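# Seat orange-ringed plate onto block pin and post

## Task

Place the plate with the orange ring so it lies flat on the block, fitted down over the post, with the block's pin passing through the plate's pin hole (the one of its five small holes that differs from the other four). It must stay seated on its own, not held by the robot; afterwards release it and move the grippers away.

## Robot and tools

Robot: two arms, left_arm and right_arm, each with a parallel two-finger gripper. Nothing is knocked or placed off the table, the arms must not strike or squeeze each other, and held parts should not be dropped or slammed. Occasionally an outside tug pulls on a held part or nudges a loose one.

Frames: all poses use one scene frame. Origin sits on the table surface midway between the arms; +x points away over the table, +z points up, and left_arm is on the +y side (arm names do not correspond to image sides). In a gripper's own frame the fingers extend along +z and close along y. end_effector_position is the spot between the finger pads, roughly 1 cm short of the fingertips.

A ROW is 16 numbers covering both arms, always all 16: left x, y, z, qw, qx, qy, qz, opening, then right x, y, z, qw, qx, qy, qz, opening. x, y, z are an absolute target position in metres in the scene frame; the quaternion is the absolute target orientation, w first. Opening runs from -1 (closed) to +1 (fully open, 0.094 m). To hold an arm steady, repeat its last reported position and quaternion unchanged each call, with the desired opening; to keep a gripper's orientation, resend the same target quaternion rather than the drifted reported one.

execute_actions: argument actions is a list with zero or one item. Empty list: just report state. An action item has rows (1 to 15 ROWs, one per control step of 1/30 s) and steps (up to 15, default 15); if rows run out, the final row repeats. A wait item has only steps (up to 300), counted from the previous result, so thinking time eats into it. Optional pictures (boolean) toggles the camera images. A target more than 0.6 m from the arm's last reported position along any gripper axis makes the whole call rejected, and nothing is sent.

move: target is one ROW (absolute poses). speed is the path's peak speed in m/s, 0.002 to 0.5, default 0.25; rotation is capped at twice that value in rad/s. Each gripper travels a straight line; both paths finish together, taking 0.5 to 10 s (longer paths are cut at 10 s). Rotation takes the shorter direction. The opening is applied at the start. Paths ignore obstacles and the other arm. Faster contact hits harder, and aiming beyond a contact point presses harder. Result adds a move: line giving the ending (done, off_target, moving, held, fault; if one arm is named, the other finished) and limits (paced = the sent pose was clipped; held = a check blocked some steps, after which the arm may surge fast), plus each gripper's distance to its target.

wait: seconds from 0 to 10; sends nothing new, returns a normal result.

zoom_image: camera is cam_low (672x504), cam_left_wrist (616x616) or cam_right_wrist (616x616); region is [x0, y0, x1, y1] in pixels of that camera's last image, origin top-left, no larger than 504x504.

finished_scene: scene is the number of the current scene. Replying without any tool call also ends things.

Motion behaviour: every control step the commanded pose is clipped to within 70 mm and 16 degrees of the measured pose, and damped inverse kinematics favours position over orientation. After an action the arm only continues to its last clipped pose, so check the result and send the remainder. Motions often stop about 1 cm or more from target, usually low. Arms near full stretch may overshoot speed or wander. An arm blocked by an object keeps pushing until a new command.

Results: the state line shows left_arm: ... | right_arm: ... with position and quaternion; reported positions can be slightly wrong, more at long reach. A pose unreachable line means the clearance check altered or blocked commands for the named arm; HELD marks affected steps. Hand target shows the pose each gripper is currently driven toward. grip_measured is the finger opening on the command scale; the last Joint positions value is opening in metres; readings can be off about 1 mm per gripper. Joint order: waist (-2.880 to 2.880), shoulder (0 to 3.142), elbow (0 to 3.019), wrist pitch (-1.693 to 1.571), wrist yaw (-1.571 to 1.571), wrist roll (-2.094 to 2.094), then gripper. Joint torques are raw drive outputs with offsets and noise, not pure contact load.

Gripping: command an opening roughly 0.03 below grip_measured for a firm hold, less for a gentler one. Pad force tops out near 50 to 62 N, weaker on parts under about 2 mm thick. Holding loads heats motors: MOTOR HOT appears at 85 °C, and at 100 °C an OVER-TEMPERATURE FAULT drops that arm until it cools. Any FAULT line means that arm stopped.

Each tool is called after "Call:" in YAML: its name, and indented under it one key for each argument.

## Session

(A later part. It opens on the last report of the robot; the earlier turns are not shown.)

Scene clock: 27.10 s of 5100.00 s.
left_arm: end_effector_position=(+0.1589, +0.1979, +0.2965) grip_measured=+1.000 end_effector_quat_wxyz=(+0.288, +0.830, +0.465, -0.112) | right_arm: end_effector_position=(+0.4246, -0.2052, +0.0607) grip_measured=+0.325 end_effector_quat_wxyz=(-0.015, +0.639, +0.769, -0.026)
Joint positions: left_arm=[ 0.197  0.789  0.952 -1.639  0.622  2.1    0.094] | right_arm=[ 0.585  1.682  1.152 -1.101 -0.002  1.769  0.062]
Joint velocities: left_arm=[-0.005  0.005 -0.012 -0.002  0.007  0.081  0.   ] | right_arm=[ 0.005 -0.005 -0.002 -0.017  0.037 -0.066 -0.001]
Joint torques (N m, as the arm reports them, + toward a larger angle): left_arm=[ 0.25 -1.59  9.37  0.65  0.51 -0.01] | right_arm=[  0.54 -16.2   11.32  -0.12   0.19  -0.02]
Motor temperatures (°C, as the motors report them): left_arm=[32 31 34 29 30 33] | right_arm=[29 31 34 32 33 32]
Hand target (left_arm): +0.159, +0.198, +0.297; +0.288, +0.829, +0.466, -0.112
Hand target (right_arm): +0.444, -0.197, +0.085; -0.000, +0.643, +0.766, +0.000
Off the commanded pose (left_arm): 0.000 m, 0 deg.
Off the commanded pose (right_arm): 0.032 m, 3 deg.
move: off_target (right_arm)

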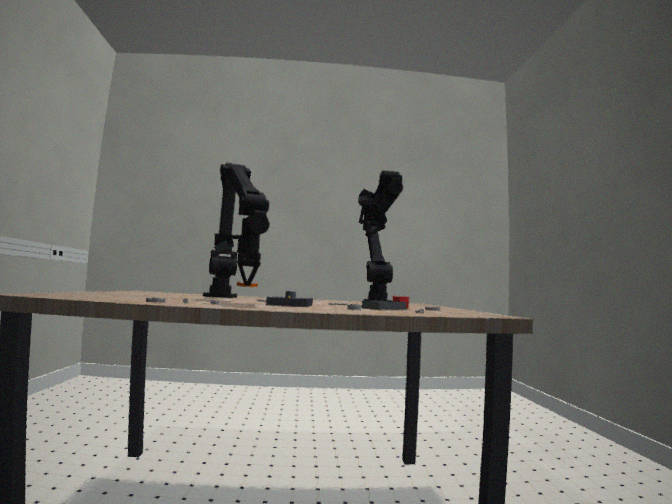

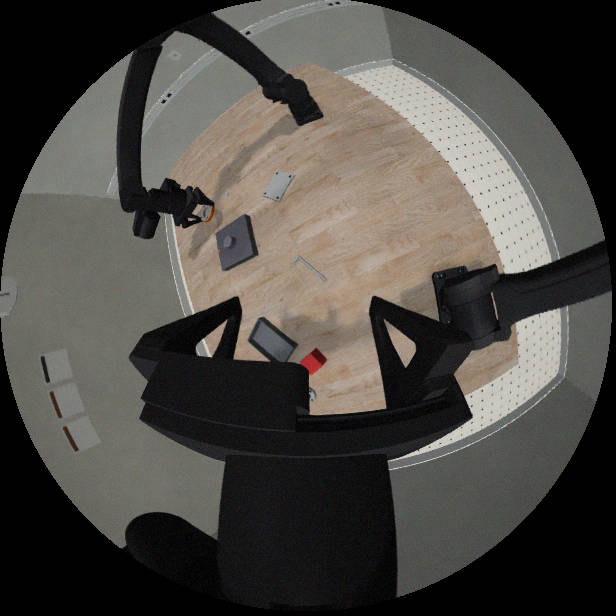

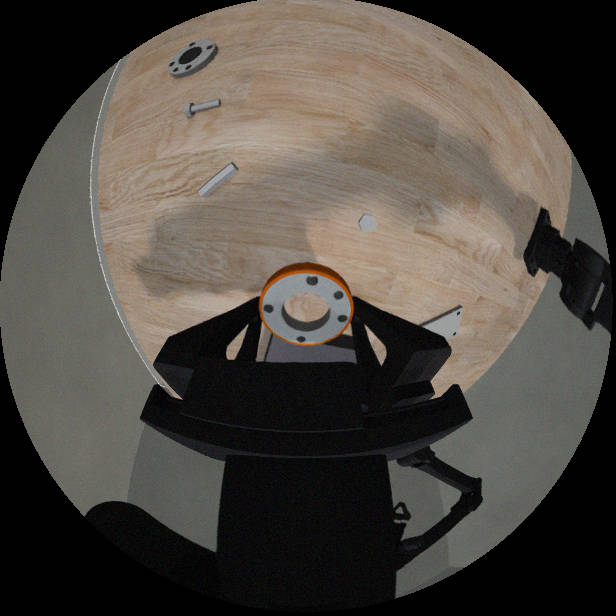

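Call:
move:
  target: [0.1589, 0.1979, 0.2965, 0.288, 0.829, 0.466, -0.112, 1, 0.40, -0.068, 0.125, 0, 0.3987, -0.9171, 0, 0.29]
  speed: 0.4

Scene clock: 33.20 s of 5100.00 s.
left_arm: end_effector_position=(+0.1589, +0.1979, +0.2965) grip_measured=+1.000 end_effector_quat_wxyz=(+0.288, +0.830, +0.465, -0.112) | right_arm: end_effector_position=(+0.3870, -0.0850, +0.1070) grip_measured=+0.325 end_effector_quat_wxyz=(-0.020, -0.389, +0.921, -0.013)
Joint positions: left_arm=[ 0.197  0.789  0.952 -1.639  0.622  2.1    0.094] | right_arm=[ 0.86   1.682  1.288 -1.222  0.015 -0.142  0.062]
Joint velocities: left_arm=[ 0.005 -0.005 -0.007  0.002 -0.051  0.037  0.   ] | right_arm=[ 0.005 -0.015 -0.012  0.017  0.051  0.007 -0.002]
Joint torques (N m, as the arm reports them, + toward a larger angle): left_arm=[ 0.29 -1.43  9.39  0.64  0.52 -0.01] | right_arm=[  0.75 -14.92  12.59  -0.11  -0.11  -0.26]
Motor temperatures (°C, as the motors report them): left_arm=[32 31 34 29 30 33] | right_arm=[29 32 35 31 33 32]
Hand target (left_arm): +0.159, +0.198, +0.297; +0.288, +0.829, +0.466, -0.112
Hand target (right_arm): +0.402, -0.070, +0.124; +0.000, -0.399, +0.917, -0.006
Off the commanded pose (left_arm): 0.000 m, 0 deg.
Off the commanded pose (right_arm): 0.028 m, 3 deg.
move: off_target (right_arm)

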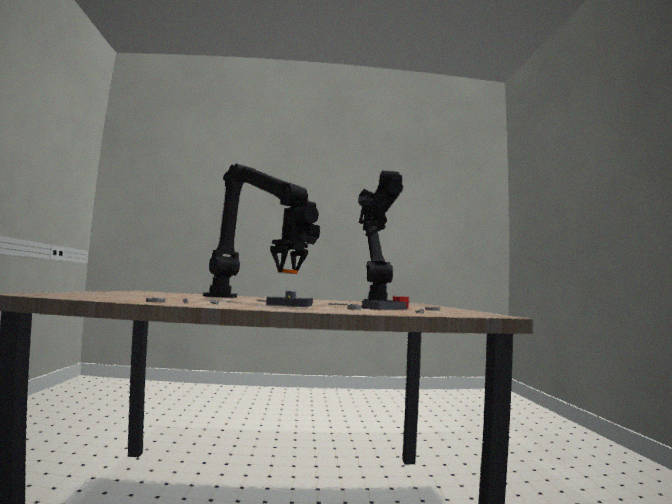

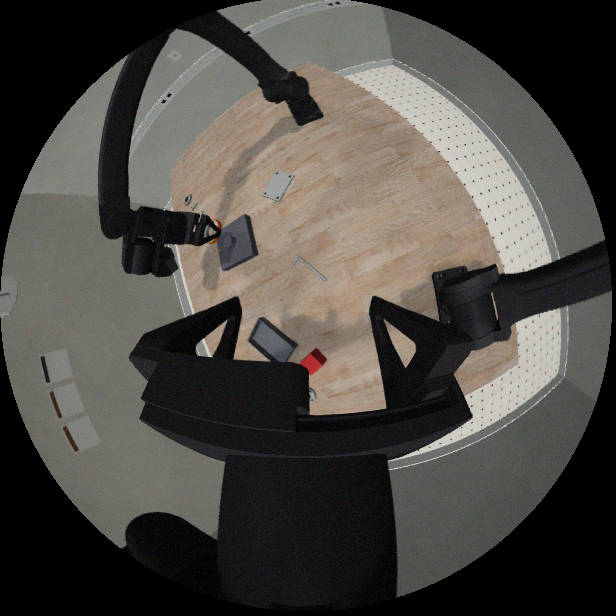

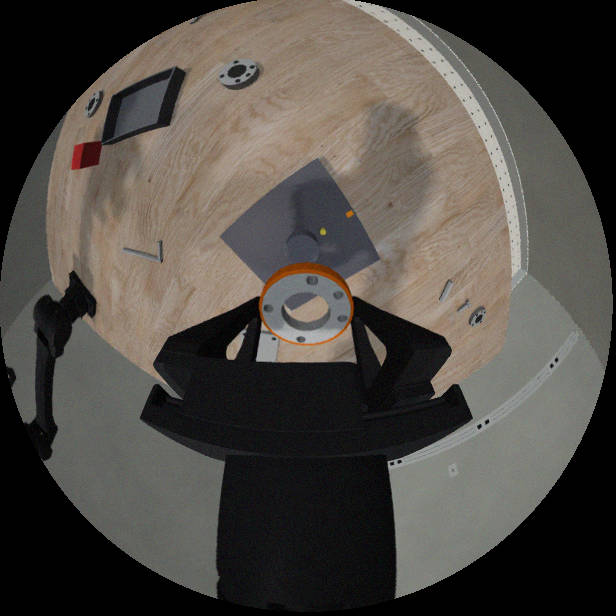

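Call:
move:
  target: [0.1589, 0.1979, 0.2965, 0.288, 0.829, 0.466, -0.112, 1, 0.391, -0.069, 0.055, 0, 0.405, -0.9143, 0, 0.29]
  speed: 0.08

Call:
zoom_image:
  camera: "cam_right_wrist"
  region: [210, 170, 410, 370]

Call:
zoom_image:
  camera: "cam_low"
  region: [230, 250, 350, 320]

Scene clock: 34.80 s of 5100.00 s.
left_arm: end_effector_position=(+0.1589, +0.1979, +0.2965) grip_measured=+1.000 end_effector_quat_wxyz=(+0.288, +0.830, +0.465, -0.112) | right_arm: end_effector_position=(+0.3951, -0.0720, +0.0677) grip_measured=+0.325 end_effector_quat_wxyz=(+0.010, -0.394, +0.919, +0.000)
Joint positions: left_arm=[ 0.197  0.789  0.952 -1.639  0.622  2.1    0.094] | right_arm=[ 0.868  1.722  1.228 -1.057  0.005 -0.147  0.062]
Joint velocities: left_arm=[-0.005  0.015  0.002 -0.032  0.022 -0.066  0.   ] | right_arm=[-0.024 -0.015 -0.017 -0.012 -0.022 -0.051  0.   ]
Joint torques (N m, as the arm reports them, + toward a larger angle): left_arm=[ 0.21 -1.42  9.38  0.66  0.52  0.  ] | right_arm=[  1.06 -14.19   7.31   0.59  -0.1   -0.27]
Motor temperatures (°C, as the motors report them): left_arm=[32 31 34 29 30 33] | right_arm=[29 32 35 31 33 32]
Hand target (left_arm): +0.159, +0.198, +0.297; +0.288, +0.829, +0.466, -0.112
Hand target (right_arm): +0.390, -0.070, +0.055; +0.000, -0.405, +0.914, -0.001
Off the commanded pose (left_arm): 0.000 m, 0 deg.
Off the commanded pose (right_arm): 0.014 m, 2 deg.
move: off_target (right_arm)

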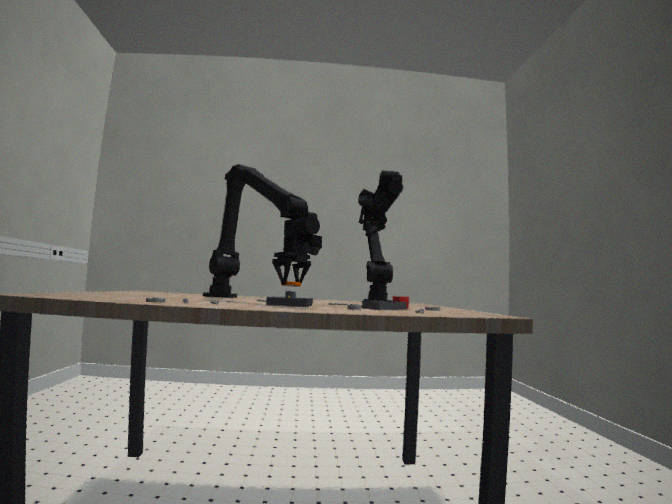

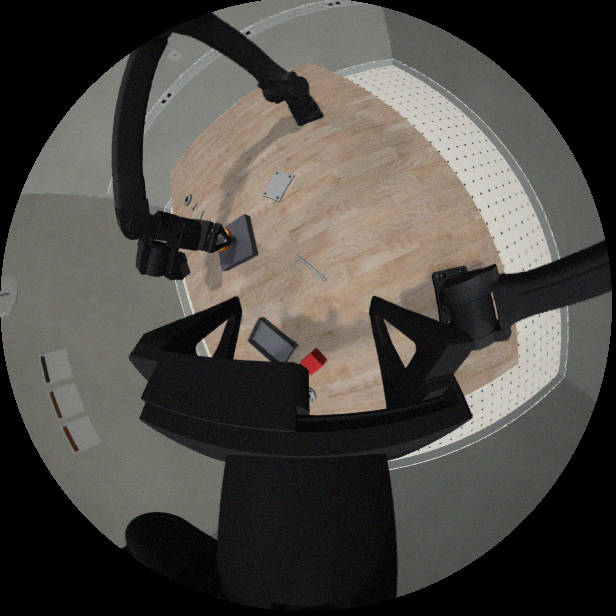

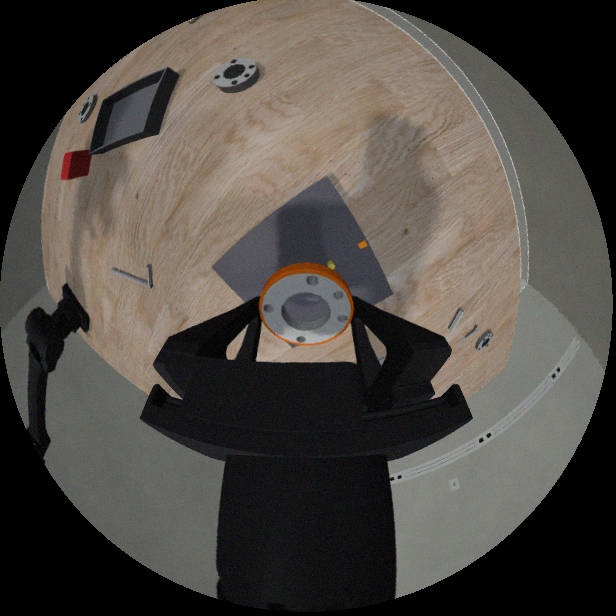

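Region (210, 170, 410, 370) of cam_right_wrist's 616x616 image, scaled by 2.520, with more detail than that image has.

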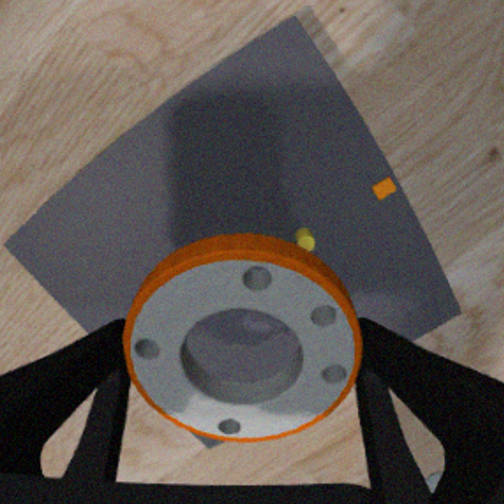

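Region (230, 250, 350, 320) of cam_low's 672x504 image, scaled by 4.200, with more detail than that image has; it fills the top 294 rows of this view, and the rest is white.

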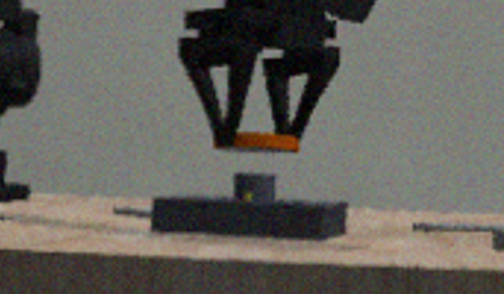

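Call:
move:
  target: [0.1589, 0.1979, 0.2965, 0.288, 0.829, 0.466, -0.112, 1, 0.391, -0.069, 0.042, -0.014, -0.405, 0.9143, 0, 0.29]
  speed: 0.03

Call:
zoom_image:
  camera: "cam_right_wrist"
  region: [240, 240, 380, 360]

Call:
zoom_image:
  camera: "cam_low"
  region: [250, 265, 330, 315]

Scene clock: 36.90 s of 5100.00 s.
left_arm: end_effector_position=(+0.1589, +0.1979, +0.2965) grip_measured=+1.000 end_effector_quat_wxyz=(+0.288, +0.830, +0.465, -0.112) | right_arm: end_effector_position=(+0.3926, -0.0721, +0.0540) grip_measured=+0.325 end_effector_quat_wxyz=(-0.005, -0.395, +0.919, +0.000)
Joint positions: left_arm=[ 0.197  0.789  0.952 -1.639  0.622  2.1    0.094] | right_arm=[ 0.868  1.752  1.228 -1.057 -0.003 -0.149  0.062]
Joint velocities: left_arm=[ 0.005 -0.015 -0.002 -0.002 -0.007  0.051  0.   ] | right_arm=[-0.015 -0.024  0.012  0.007  0.007 -0.022 -0.   ]
Joint torques (N m, as the arm reports them, + toward a larger angle): left_arm=[ 0.23 -1.48  9.34  0.66  0.52  0.  ] | right_arm=[  0.87 -14.08   7.75   0.47  -0.12  -0.28]
Motor temperatures (°C, as the motors report them): left_arm=[32 31 34 29 30 33] | right_arm=[29 32 35 32 33 32]
Hand target (left_arm): +0.159, +0.198, +0.297; +0.288, +0.829, +0.466, -0.112
Hand target (right_arm): +0.391, -0.070, +0.043; -0.014, -0.405, +0.914, +0.000
Off the commanded pose (left_arm): 0.000 m, 0 deg.
Off the commanded pose (right_arm): 0.013 m, 2 deg.
move: off_target (right_arm)

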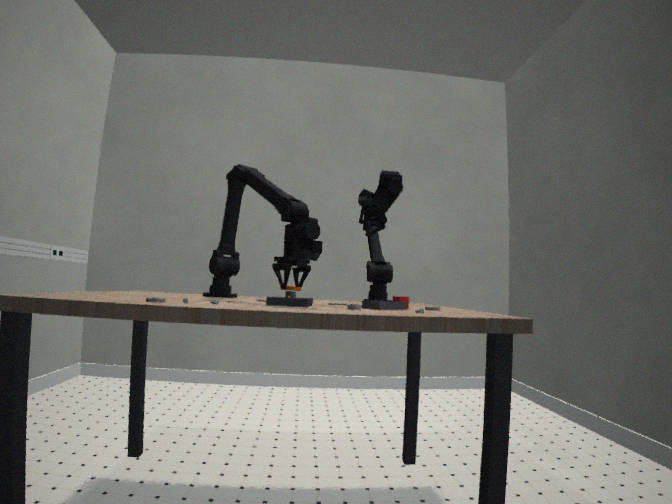

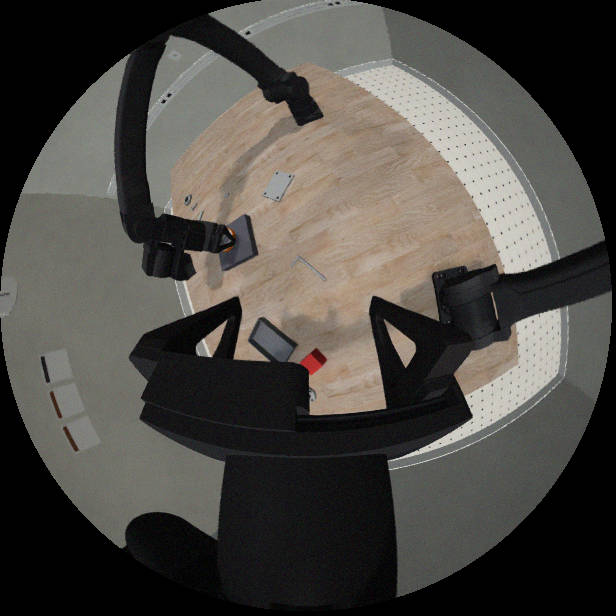

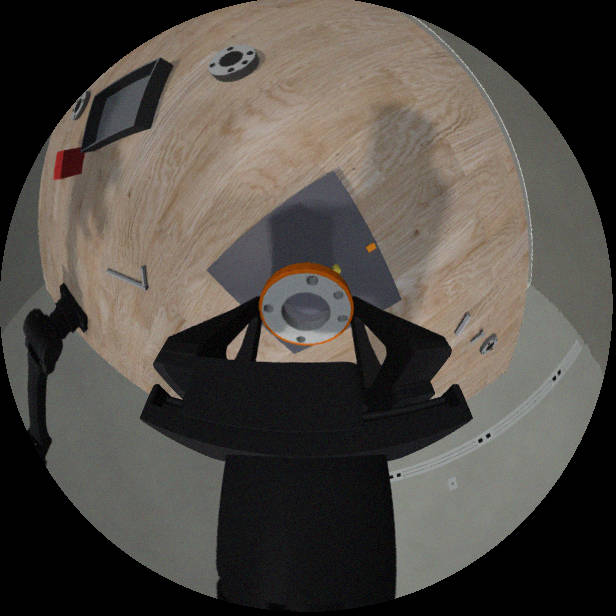

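Region (240, 240, 380, 360) of cam_right_wrist's 616x616 image, scaled by 3.600, with more detail than that image has; it fills the top 432 rows of this view, and the rest is white.

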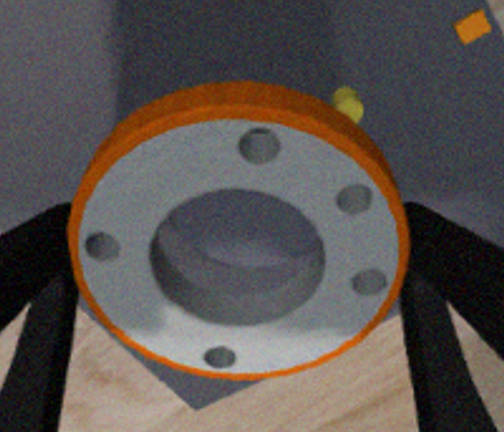

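Region (250, 265, 330, 315) of cam_low's 672x504 image, scaled by 6.300, with more detail than that image has; it fills the top 315 rows of this view, and the rest is white.

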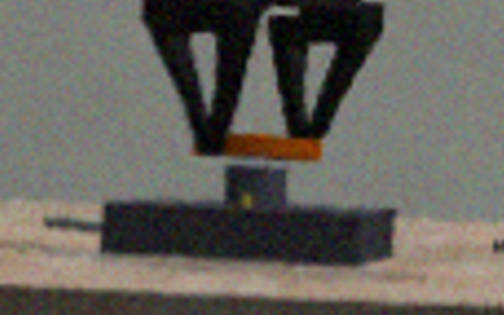

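Call:
move:
  target: [0.1589, 0.1979, 0.2965, 0.288, 0.829, 0.466, -0.112, 1, 0.397, -0.0775, 0.043, -0.009, -0.405, 0.9143, 0, 0.29]
  speed: 0.02

Call:
zoom_image:
  camera: "cam_right_wrist"
  region: [240, 240, 380, 360]

Call:
zoom_image:
  camera: "cam_low"
  region: [250, 265, 330, 315]

Scene clock: 38.83 s of 5100.00 s.
left_arm: end_effector_position=(+0.1589, +0.1979, +0.2965) grip_measured=+1.000 end_effector_quat_wxyz=(+0.288, +0.830, +0.465, -0.112) | right_arm: end_effector_position=(+0.3960, -0.0735, +0.0540) grip_measured=+0.325 end_effector_quat_wxyz=(-0.001, -0.401, +0.916, +0.001)
Joint positions: left_arm=[ 0.197  0.789  0.952 -1.639  0.622  2.1    0.094] | right_arm=[ 0.861  1.752  1.228 -1.049 -0.003 -0.168  0.062]
Joint velocities: left_arm=[-0.015 -0.005  0.012  0.002 -0.022 -0.007  0.   ] | right_arm=[-0.005 -0.005  0.012  0.012  0.022  0.022 -0.001]
Joint torques (N m, as the arm reports them, + toward a larger angle): left_arm=[ 0.2  -1.44  9.37  0.66  0.51 -0.01] | right_arm=[ -0.01 -14.75   7.24   0.58  -0.02  -0.27]
Motor temperatures (°C, as the motors report them): left_arm=[32 31 34 29 30 33] | right_arm=[29 32 35 32 33 32]
Hand target (left_arm): +0.159, +0.198, +0.297; +0.288, +0.829, +0.466, -0.112
Hand target (right_arm): +0.397, -0.078, +0.043; -0.009, -0.405, +0.914, +0.000
Off the commanded pose (left_arm): 0.000 m, 0 deg.
Off the commanded pose (right_arm): 0.012 m, 1 deg.
move: off_target (right_arm)

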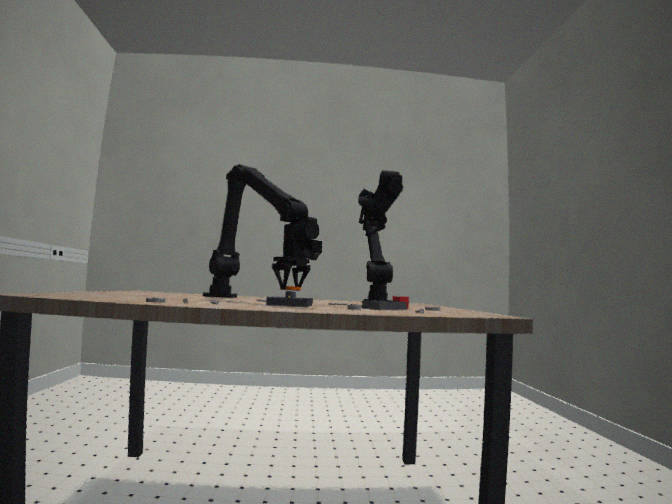

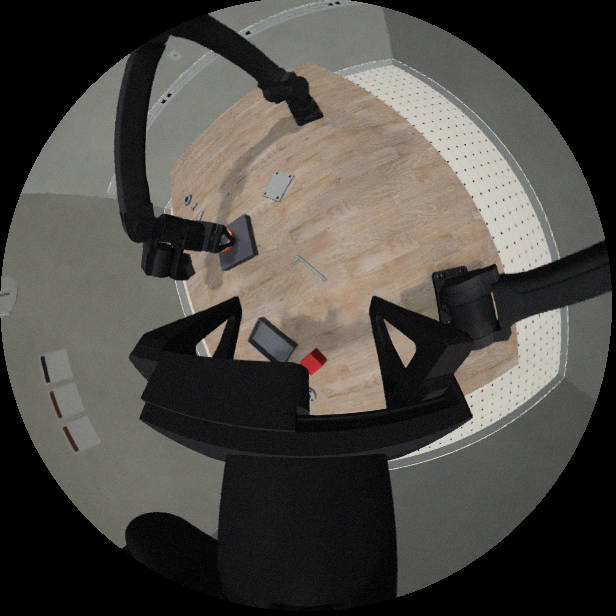

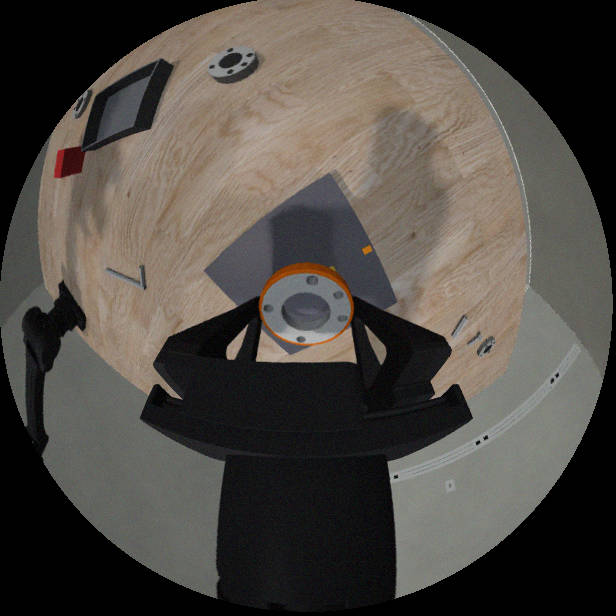

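Region (240, 240, 380, 360) of cam_right_wrist's 616x616 image, scaled by 3.600, with more detail than that image has; it fills the top 432 rows of this view, and the rest is white.

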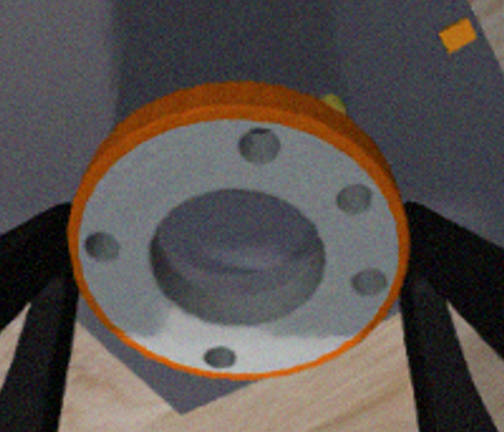

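Region (250, 265, 330, 315) of cam_low's 672x504 image, scaled by 6.300, with more detail than that image has; it fills the top 315 rows of this view, and the rest is white.

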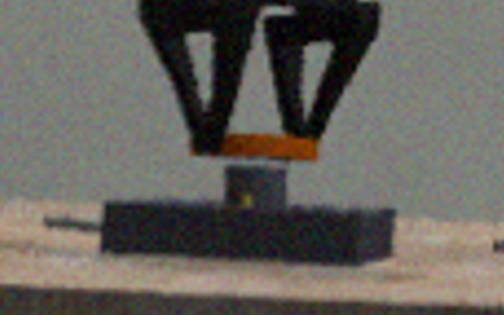

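Call:
zoom_image:
  camera: "cam_right_wrist"
  region: [275, 285, 335, 335]

Region (275, 285, 335, 335) of cam_right_wrist's 616x616 image, scaled by 8.400, with more detail than that image has.

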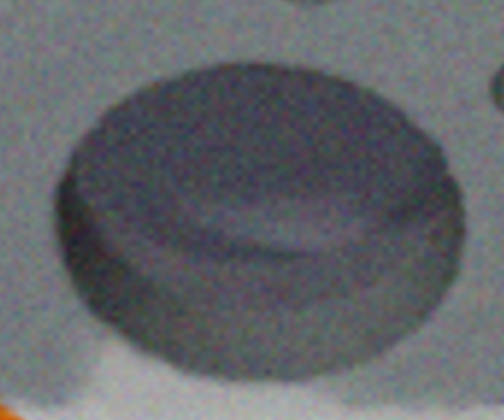

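Call:
move:
  target: [0.1589, 0.1979, 0.2965, 0.288, 0.829, 0.466, -0.112, 1, 0.3975, -0.0765, 0.037, -0.010, -0.405, 0.9143, 0, 0.29]
  speed: 0.015

Call:
zoom_image:
  camera: "cam_right_wrist"
  region: [260, 270, 350, 345]

Call:
zoom_image:
  camera: "cam_low"
  region: [250, 265, 330, 315]

Scene clock: 41.30 s of 5100.00 s.
left_arm: end_effector_position=(+0.1589, +0.1979, +0.2965) grip_measured=+1.000 end_effector_quat_wxyz=(+0.288, +0.830, +0.465, -0.112) | right_arm: end_effector_position=(+0.3981, -0.0718, +0.0540) grip_measured=+0.325 end_effector_quat_wxyz=(+0.004, -0.402, +0.916, +0.003)
Joint positions: left_arm=[ 0.197  0.789  0.952 -1.639  0.622  2.1    0.094] | right_arm=[ 0.861  1.752  1.228 -1.038 -0.003 -0.169  0.062]
Joint velocities: left_arm=[ 0.005 -0.015 -0.002  0.002  0.007 -0.007  0.   ] | right_arm=[ 0.005 -0.005 -0.007 -0.007  0.007  0.022 -0.   ]
Joint torques (N m, as the arm reports them, + toward a larger angle): left_arm=[ 0.22 -1.5   9.35  0.66  0.52 -0.01] | right_arm=[  0.04 -13.9    7.1    0.59  -0.04  -0.27]
Motor temperatures (°C, as the motors report them): left_arm=[32 31 35 29 30 33] | right_arm=[29 32 35 32 33 32]
Hand target (left_arm): +0.159, +0.198, +0.297; +0.288, +0.829, +0.466, -0.112
Hand target (right_arm): +0.397, -0.077, +0.038; -0.010, -0.405, +0.914, +0.000
Off the commanded pose (left_arm): 0.000 m, 0 deg.
Off the commanded pose (right_arm): 0.018 m, 2 deg.
move: off_target (right_arm)

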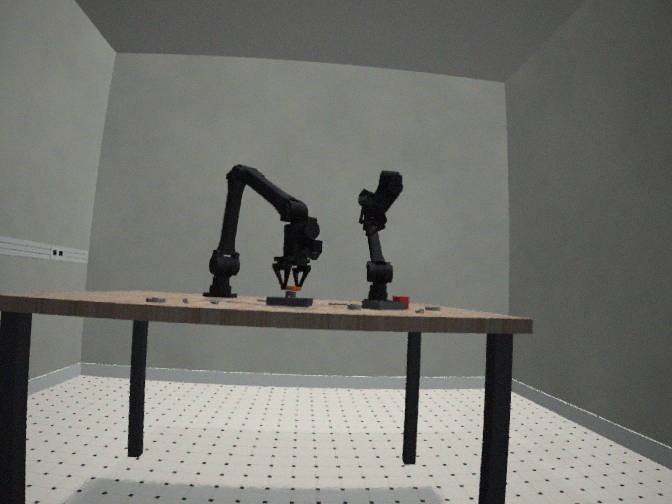

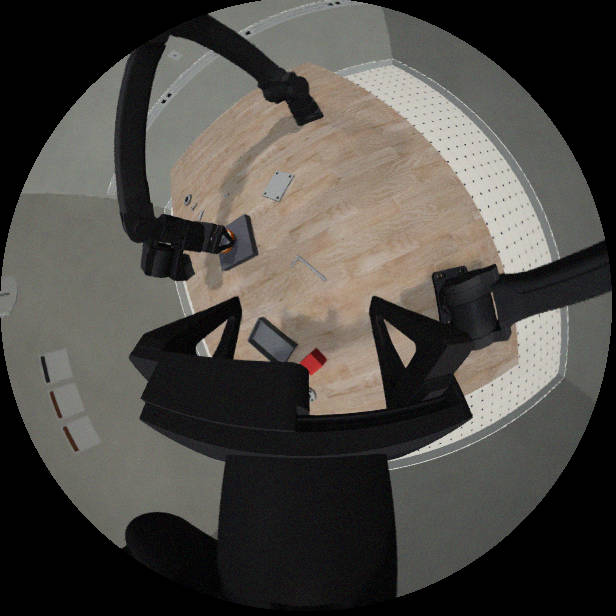

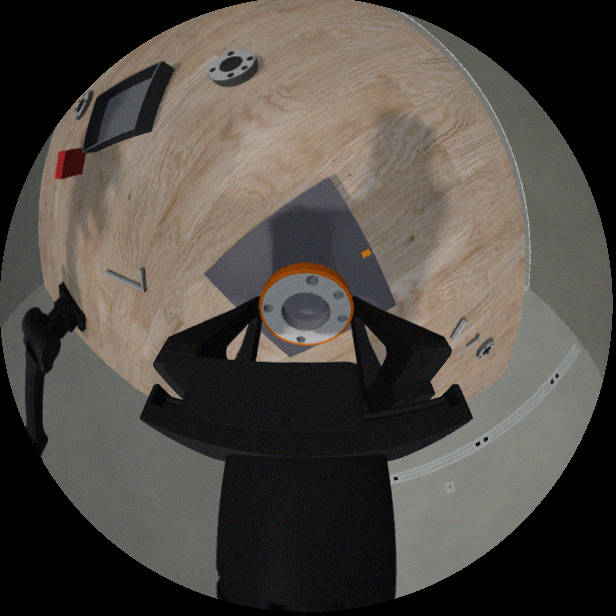

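Region (260, 270, 350, 345) of cam_right_wrist's 616x616 image, scaled by 5.600, with more detail than that image has.

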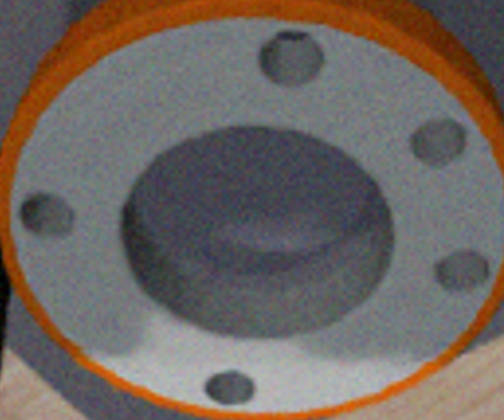

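Region (250, 265, 330, 315) of cam_low's 672x504 image, scaled by 6.300, with more detail than that image has; it fills the top 315 rows of this view, and the rest is white.

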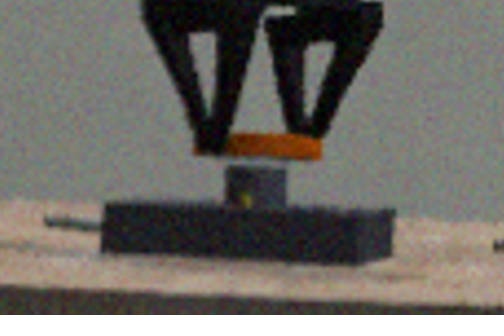

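Call:
execute_actions:
  actions:
    - {"rows": [[0.1589,0.1979,0.2965,0.288,0.829,0.466,-0.112,1,0.3965,-0.0765,0.037,-0.011,-0.405,0.9143,0,0.29],[0.1589,0.1979,0.2965,0.288,0.829,0.466,-0.112,1,0.396,-0.0767,0.0365,-0.011,-0.405,0.9143,0,0.29],[0.1589,0.1979,0.2965,0.288,0.829,0.466,-0.112,1,0.3955,-0.0769,0.036,-0.011,-0.405,0.9143,0,0.29],[0.1589,0.1979,0.2965,0.288,0.829,0.466,-0.112,1,0.395,-0.077,0.0355,-0.011,-0.405,0.9143,0,0.29],[0.1589,0.1979,0.2965,0.288,0.829,0.466,-0.112,1,0.395,-0.077,0.035,-0.011,-0.405,0.9143,0,0.29],[0.1589,0.1979,0.2965,0.288,0.829,0.466,-0.112,1,0.395,-0.077,0.0345,-0.011,-0.405,0.9143,0,0.29],[0.1589,0.1979,0.2965,0.288,0.829,0.466,-0.112,1,0.395,-0.077,0.034,-0.011,-0.405,0.9143,0,0.29]], "steps": 15}

Call:
zoom_image:
  camera: "cam_right_wrist"
  region: [260, 270, 350, 345]

Call:
zoom_image:
  camera: "cam_low"
  region: [250, 265, 330, 315]

Scene clock: 43.97 s of 5100.00 s.
left_arm: end_effector_position=(+0.1589, +0.1979, +0.2965) grip_measured=+1.000 end_effector_quat_wxyz=(+0.288, +0.830, +0.465, -0.112) | right_arm: end_effector_position=(+0.3966, -0.0730, +0.0510) grip_measured=+0.325 end_effector_quat_wxyz=(+0.003, -0.402, +0.916, +0.002)
Joint positions: left_arm=[ 0.197  0.789  0.952 -1.639  0.622  2.1    0.094] | right_arm=[ 0.861  1.752  1.22  -1.032 -0.003 -0.169  0.062]
Joint velocities: left_arm=[-0.005 -0.005 -0.007 -0.017 -0.022 -0.007  0.   ] | right_arm=[-0.005  0.005  0.017 -0.007 -0.022  0.081  0.   ]
Joint torques (N m, as the arm reports them, + toward a larger angle): left_arm=[ 0.18 -1.44  9.4   0.7   0.51  0.  ] | right_arm=[  0.18 -13.88   6.95   0.6   -0.07  -0.25]
Motor temperatures (°C, as the motors report them): left_arm=[32 31 35 29 30 33] | right_arm=[29 32 35 32 33 32]
Hand target (left_arm): +0.159, +0.198, +0.297; +0.288, +0.829, +0.466, -0.112
Hand target (right_arm): +0.394, -0.077, +0.035; -0.011, -0.405, +0.914, +0.000
Off the commanded pose (left_arm): 0.000 m, 0 deg.
Off the commanded pose (right_arm): 0.018 m, 2 deg.
Steps of this call (steps 1 to 65: nothing new was sent; steps 66 to 80: all 15 steps of this action). Readings (end_effector_position):
66: left_arm (+0.1589, +0.1979, +0.2965) | right_arm (+0.3981, -0.0718, +0.0540)
67: left_arm (+0.1589, +0.1979, +0.2965) | right_arm (+0.3981, -0.0718, +0.0540)
69: left_arm (+0.1589, +0.1979, +0.2965) | right_arm (+0.3980, -0.0719, +0.0538)
73: left_arm (+0.1589, +0.1979, +0.2965) | right_arm (+0.3970, -0.0726, +0.0520)
80: the state above

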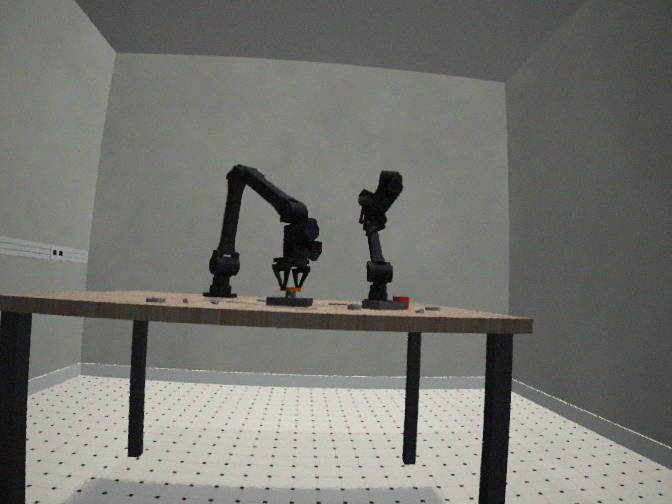

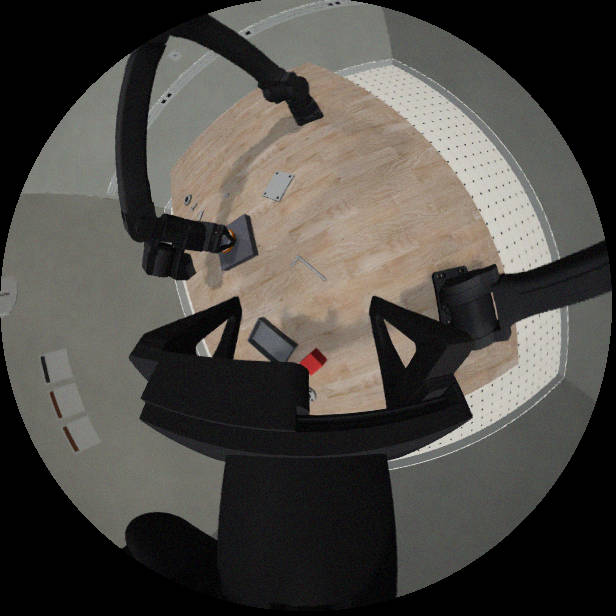

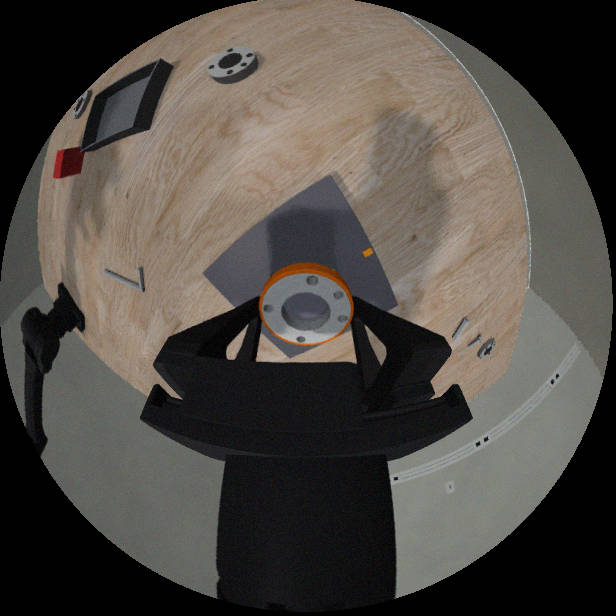

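Region (260, 270, 350, 345) of cam_right_wrist's 616x616 image, scaled by 5.600, with more detail than that image has.

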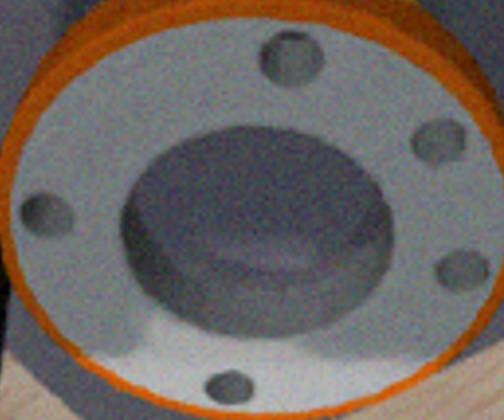

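Region (250, 265, 330, 315) of cam_low's 672x504 image, scaled by 6.300, with more detail than that image has; it fills the top 315 rows of this view, and the rest is white.

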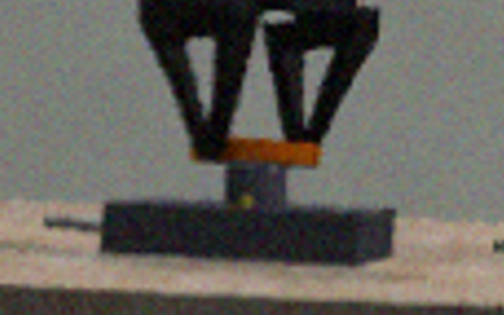

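Call:
execute_actions:
  actions:
    - {"rows": [[0.1589,0.1979,0.2965,0.288,0.829,0.466,-0.112,1,0.395,-0.077,0.0333,-0.012,-0.405,0.9143,0,0.29],[0.1589,0.1979,0.2965,0.288,0.829,0.466,-0.112,1,0.395,-0.077,0.0326,-0.012,-0.405,0.9143,0,0.29],[0.1589,0.1979,0.2965,0.288,0.829,0.466,-0.112,1,0.395,-0.077,0.0319,-0.012,-0.405,0.9143,0,0.29],[0.1589,0.1979,0.2965,0.288,0.829,0.466,-0.112,1,0.395,-0.077,0.0312,-0.013,-0.405,0.9143,0,0.29],[0.1589,0.1979,0.2965,0.288,0.829,0.466,-0.112,1,0.395,-0.077,0.0305,-0.013,-0.405,0.9143,0,0.29],[0.1589,0.1979,0.2965,0.288,0.829,0.466,-0.112,1,0.395,-0.077,0.0298,-0.013,-0.405,0.9143,0,0.29],[0.1589,0.1979,0.2965,0.288,0.829,0.466,-0.112,1,0.395,-0.077,0.0291,-0.013,-0.405,0.9143,0,0.29],[0.1589,0.1979,0.2965,0.288,0.829,0.466,-0.112,1,0.395,-0.077,0.0284,-0.013,-0.405,0.9143,0,0.29],[0.1589,0.1979,0.2965,0.288,0.829,0.466,-0.112,1,0.395,-0.077,0.0277,-0.013,-0.405,0.9143,0,0.29],[0.1589,0.1979,0.2965,0.288,0.829,0.466,-0.112,1,0.395,-0.077,0.027,-0.013,-0.405,0.9143,0,0.29]], "steps": 15}

Call:
zoom_image:
  camera: "cam_right_wrist"
  region: [260, 270, 350, 345]

Call:
zoom_image:
  camera: "cam_low"
  region: [250, 265, 330, 315]

Scene clock: 45.47 s of 5100.00 s.
left_arm: end_effector_position=(+0.1589, +0.1979, +0.2965) grip_measured=+1.000 end_effector_quat_wxyz=(+0.288, +0.830, +0.465, -0.112) | right_arm: end_effector_position=(+0.3979, -0.0719, +0.0501) grip_measured=+0.325 end_effector_quat_wxyz=(+0.006, -0.402, +0.916, +0.003)
Joint positions: left_arm=[ 0.197  0.789  0.952 -1.639  0.622  2.1    0.094] | right_arm=[ 0.861  1.754  1.22  -1.024 -0.004 -0.169  0.062]
Joint velocities: left_arm=[-0.005 -0.015 -0.007  0.007 -0.007 -0.022  0.   ] | right_arm=[-0.005  0.005  0.002 -0.012  0.037 -0.037 -0.   ]
Joint torques (N m, as the arm reports them, + toward a larger angle): left_arm=[ 0.17 -1.42  9.38  0.67  0.52  0.  ] | right_arm=[  0.15 -13.26   6.6    0.74  -0.1   -0.25]
Motor temperatures (°C, as the motors report them): left_arm=[32 31 35 29 30 33] | right_arm=[29 32 35 32 33 32]
Hand target (left_arm): +0.159, +0.198, +0.297; +0.288, +0.829, +0.466, -0.112
Hand target (right_arm): +0.394, -0.078, +0.028; -0.013, -0.405, +0.914, +0.001
Off the commanded pose (left_arm): 0.000 m, 0 deg.
Off the commanded pose (right_arm): 0.024 m, 2 deg.
Steps of this call (steps 1 to 30: nothing new was sent; steps 31 to 45: all 15 steps of this action). Readings (end_effector_position):
31: left_arm (+0.1589, +0.1979, +0.2965) | right_arm (+0.3966, -0.0730, +0.0510)
32: left_arm (+0.1589, +0.1979, +0.2965) | right_arm (+0.3966, -0.0730, +0.0510)
34: left_arm (+0.1589, +0.1979, +0.2965) | right_arm (+0.3969, -0.0728, +0.0505)
38: left_arm (+0.1589, +0.1979, +0.2965) | right_arm (+0.3971, -0.0726, +0.0501)
45: the state above

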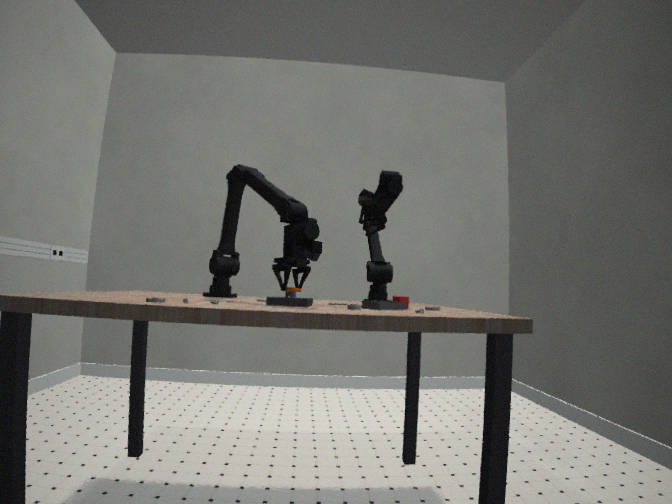

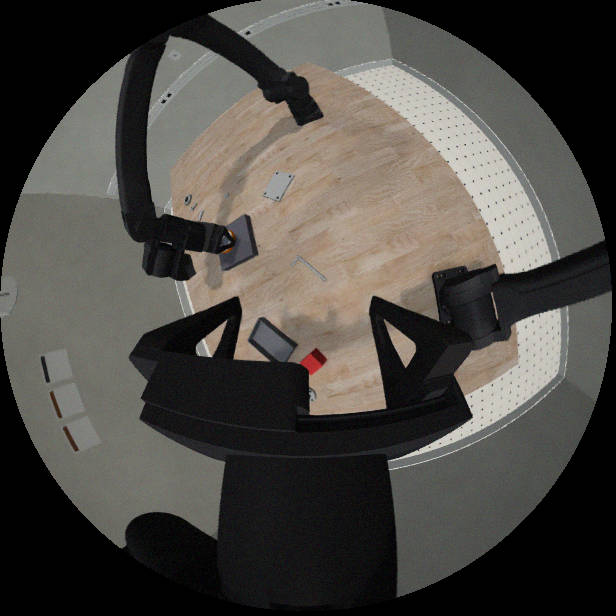

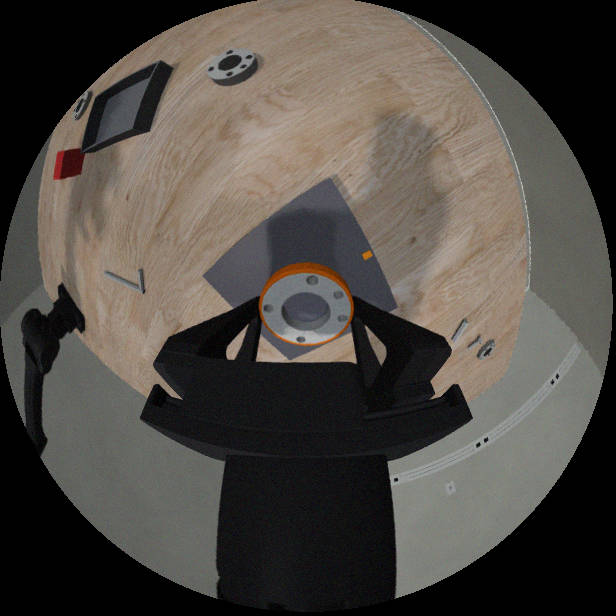

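Region (260, 270, 350, 345) of cam_right_wrist's 616x616 image, scaled by 5.600, with more detail than that image has.

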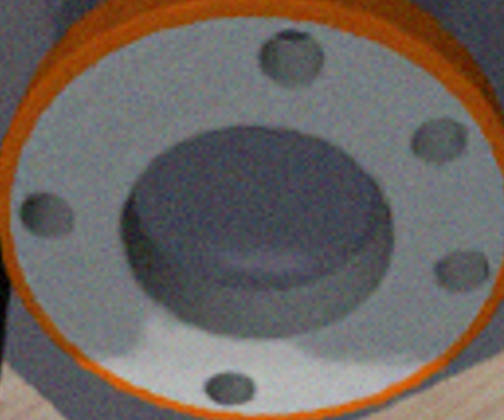

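Region (250, 265, 330, 315) of cam_low's 672x504 image, scaled by 6.300, with more detail than that image has; it fills the top 315 rows of this view, and the rest is white.

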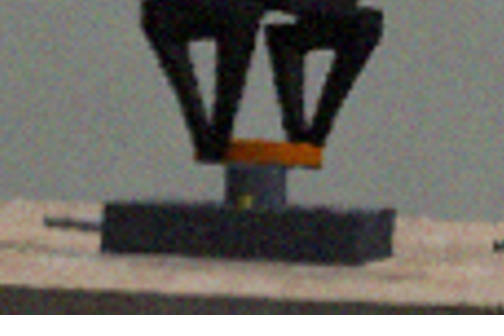

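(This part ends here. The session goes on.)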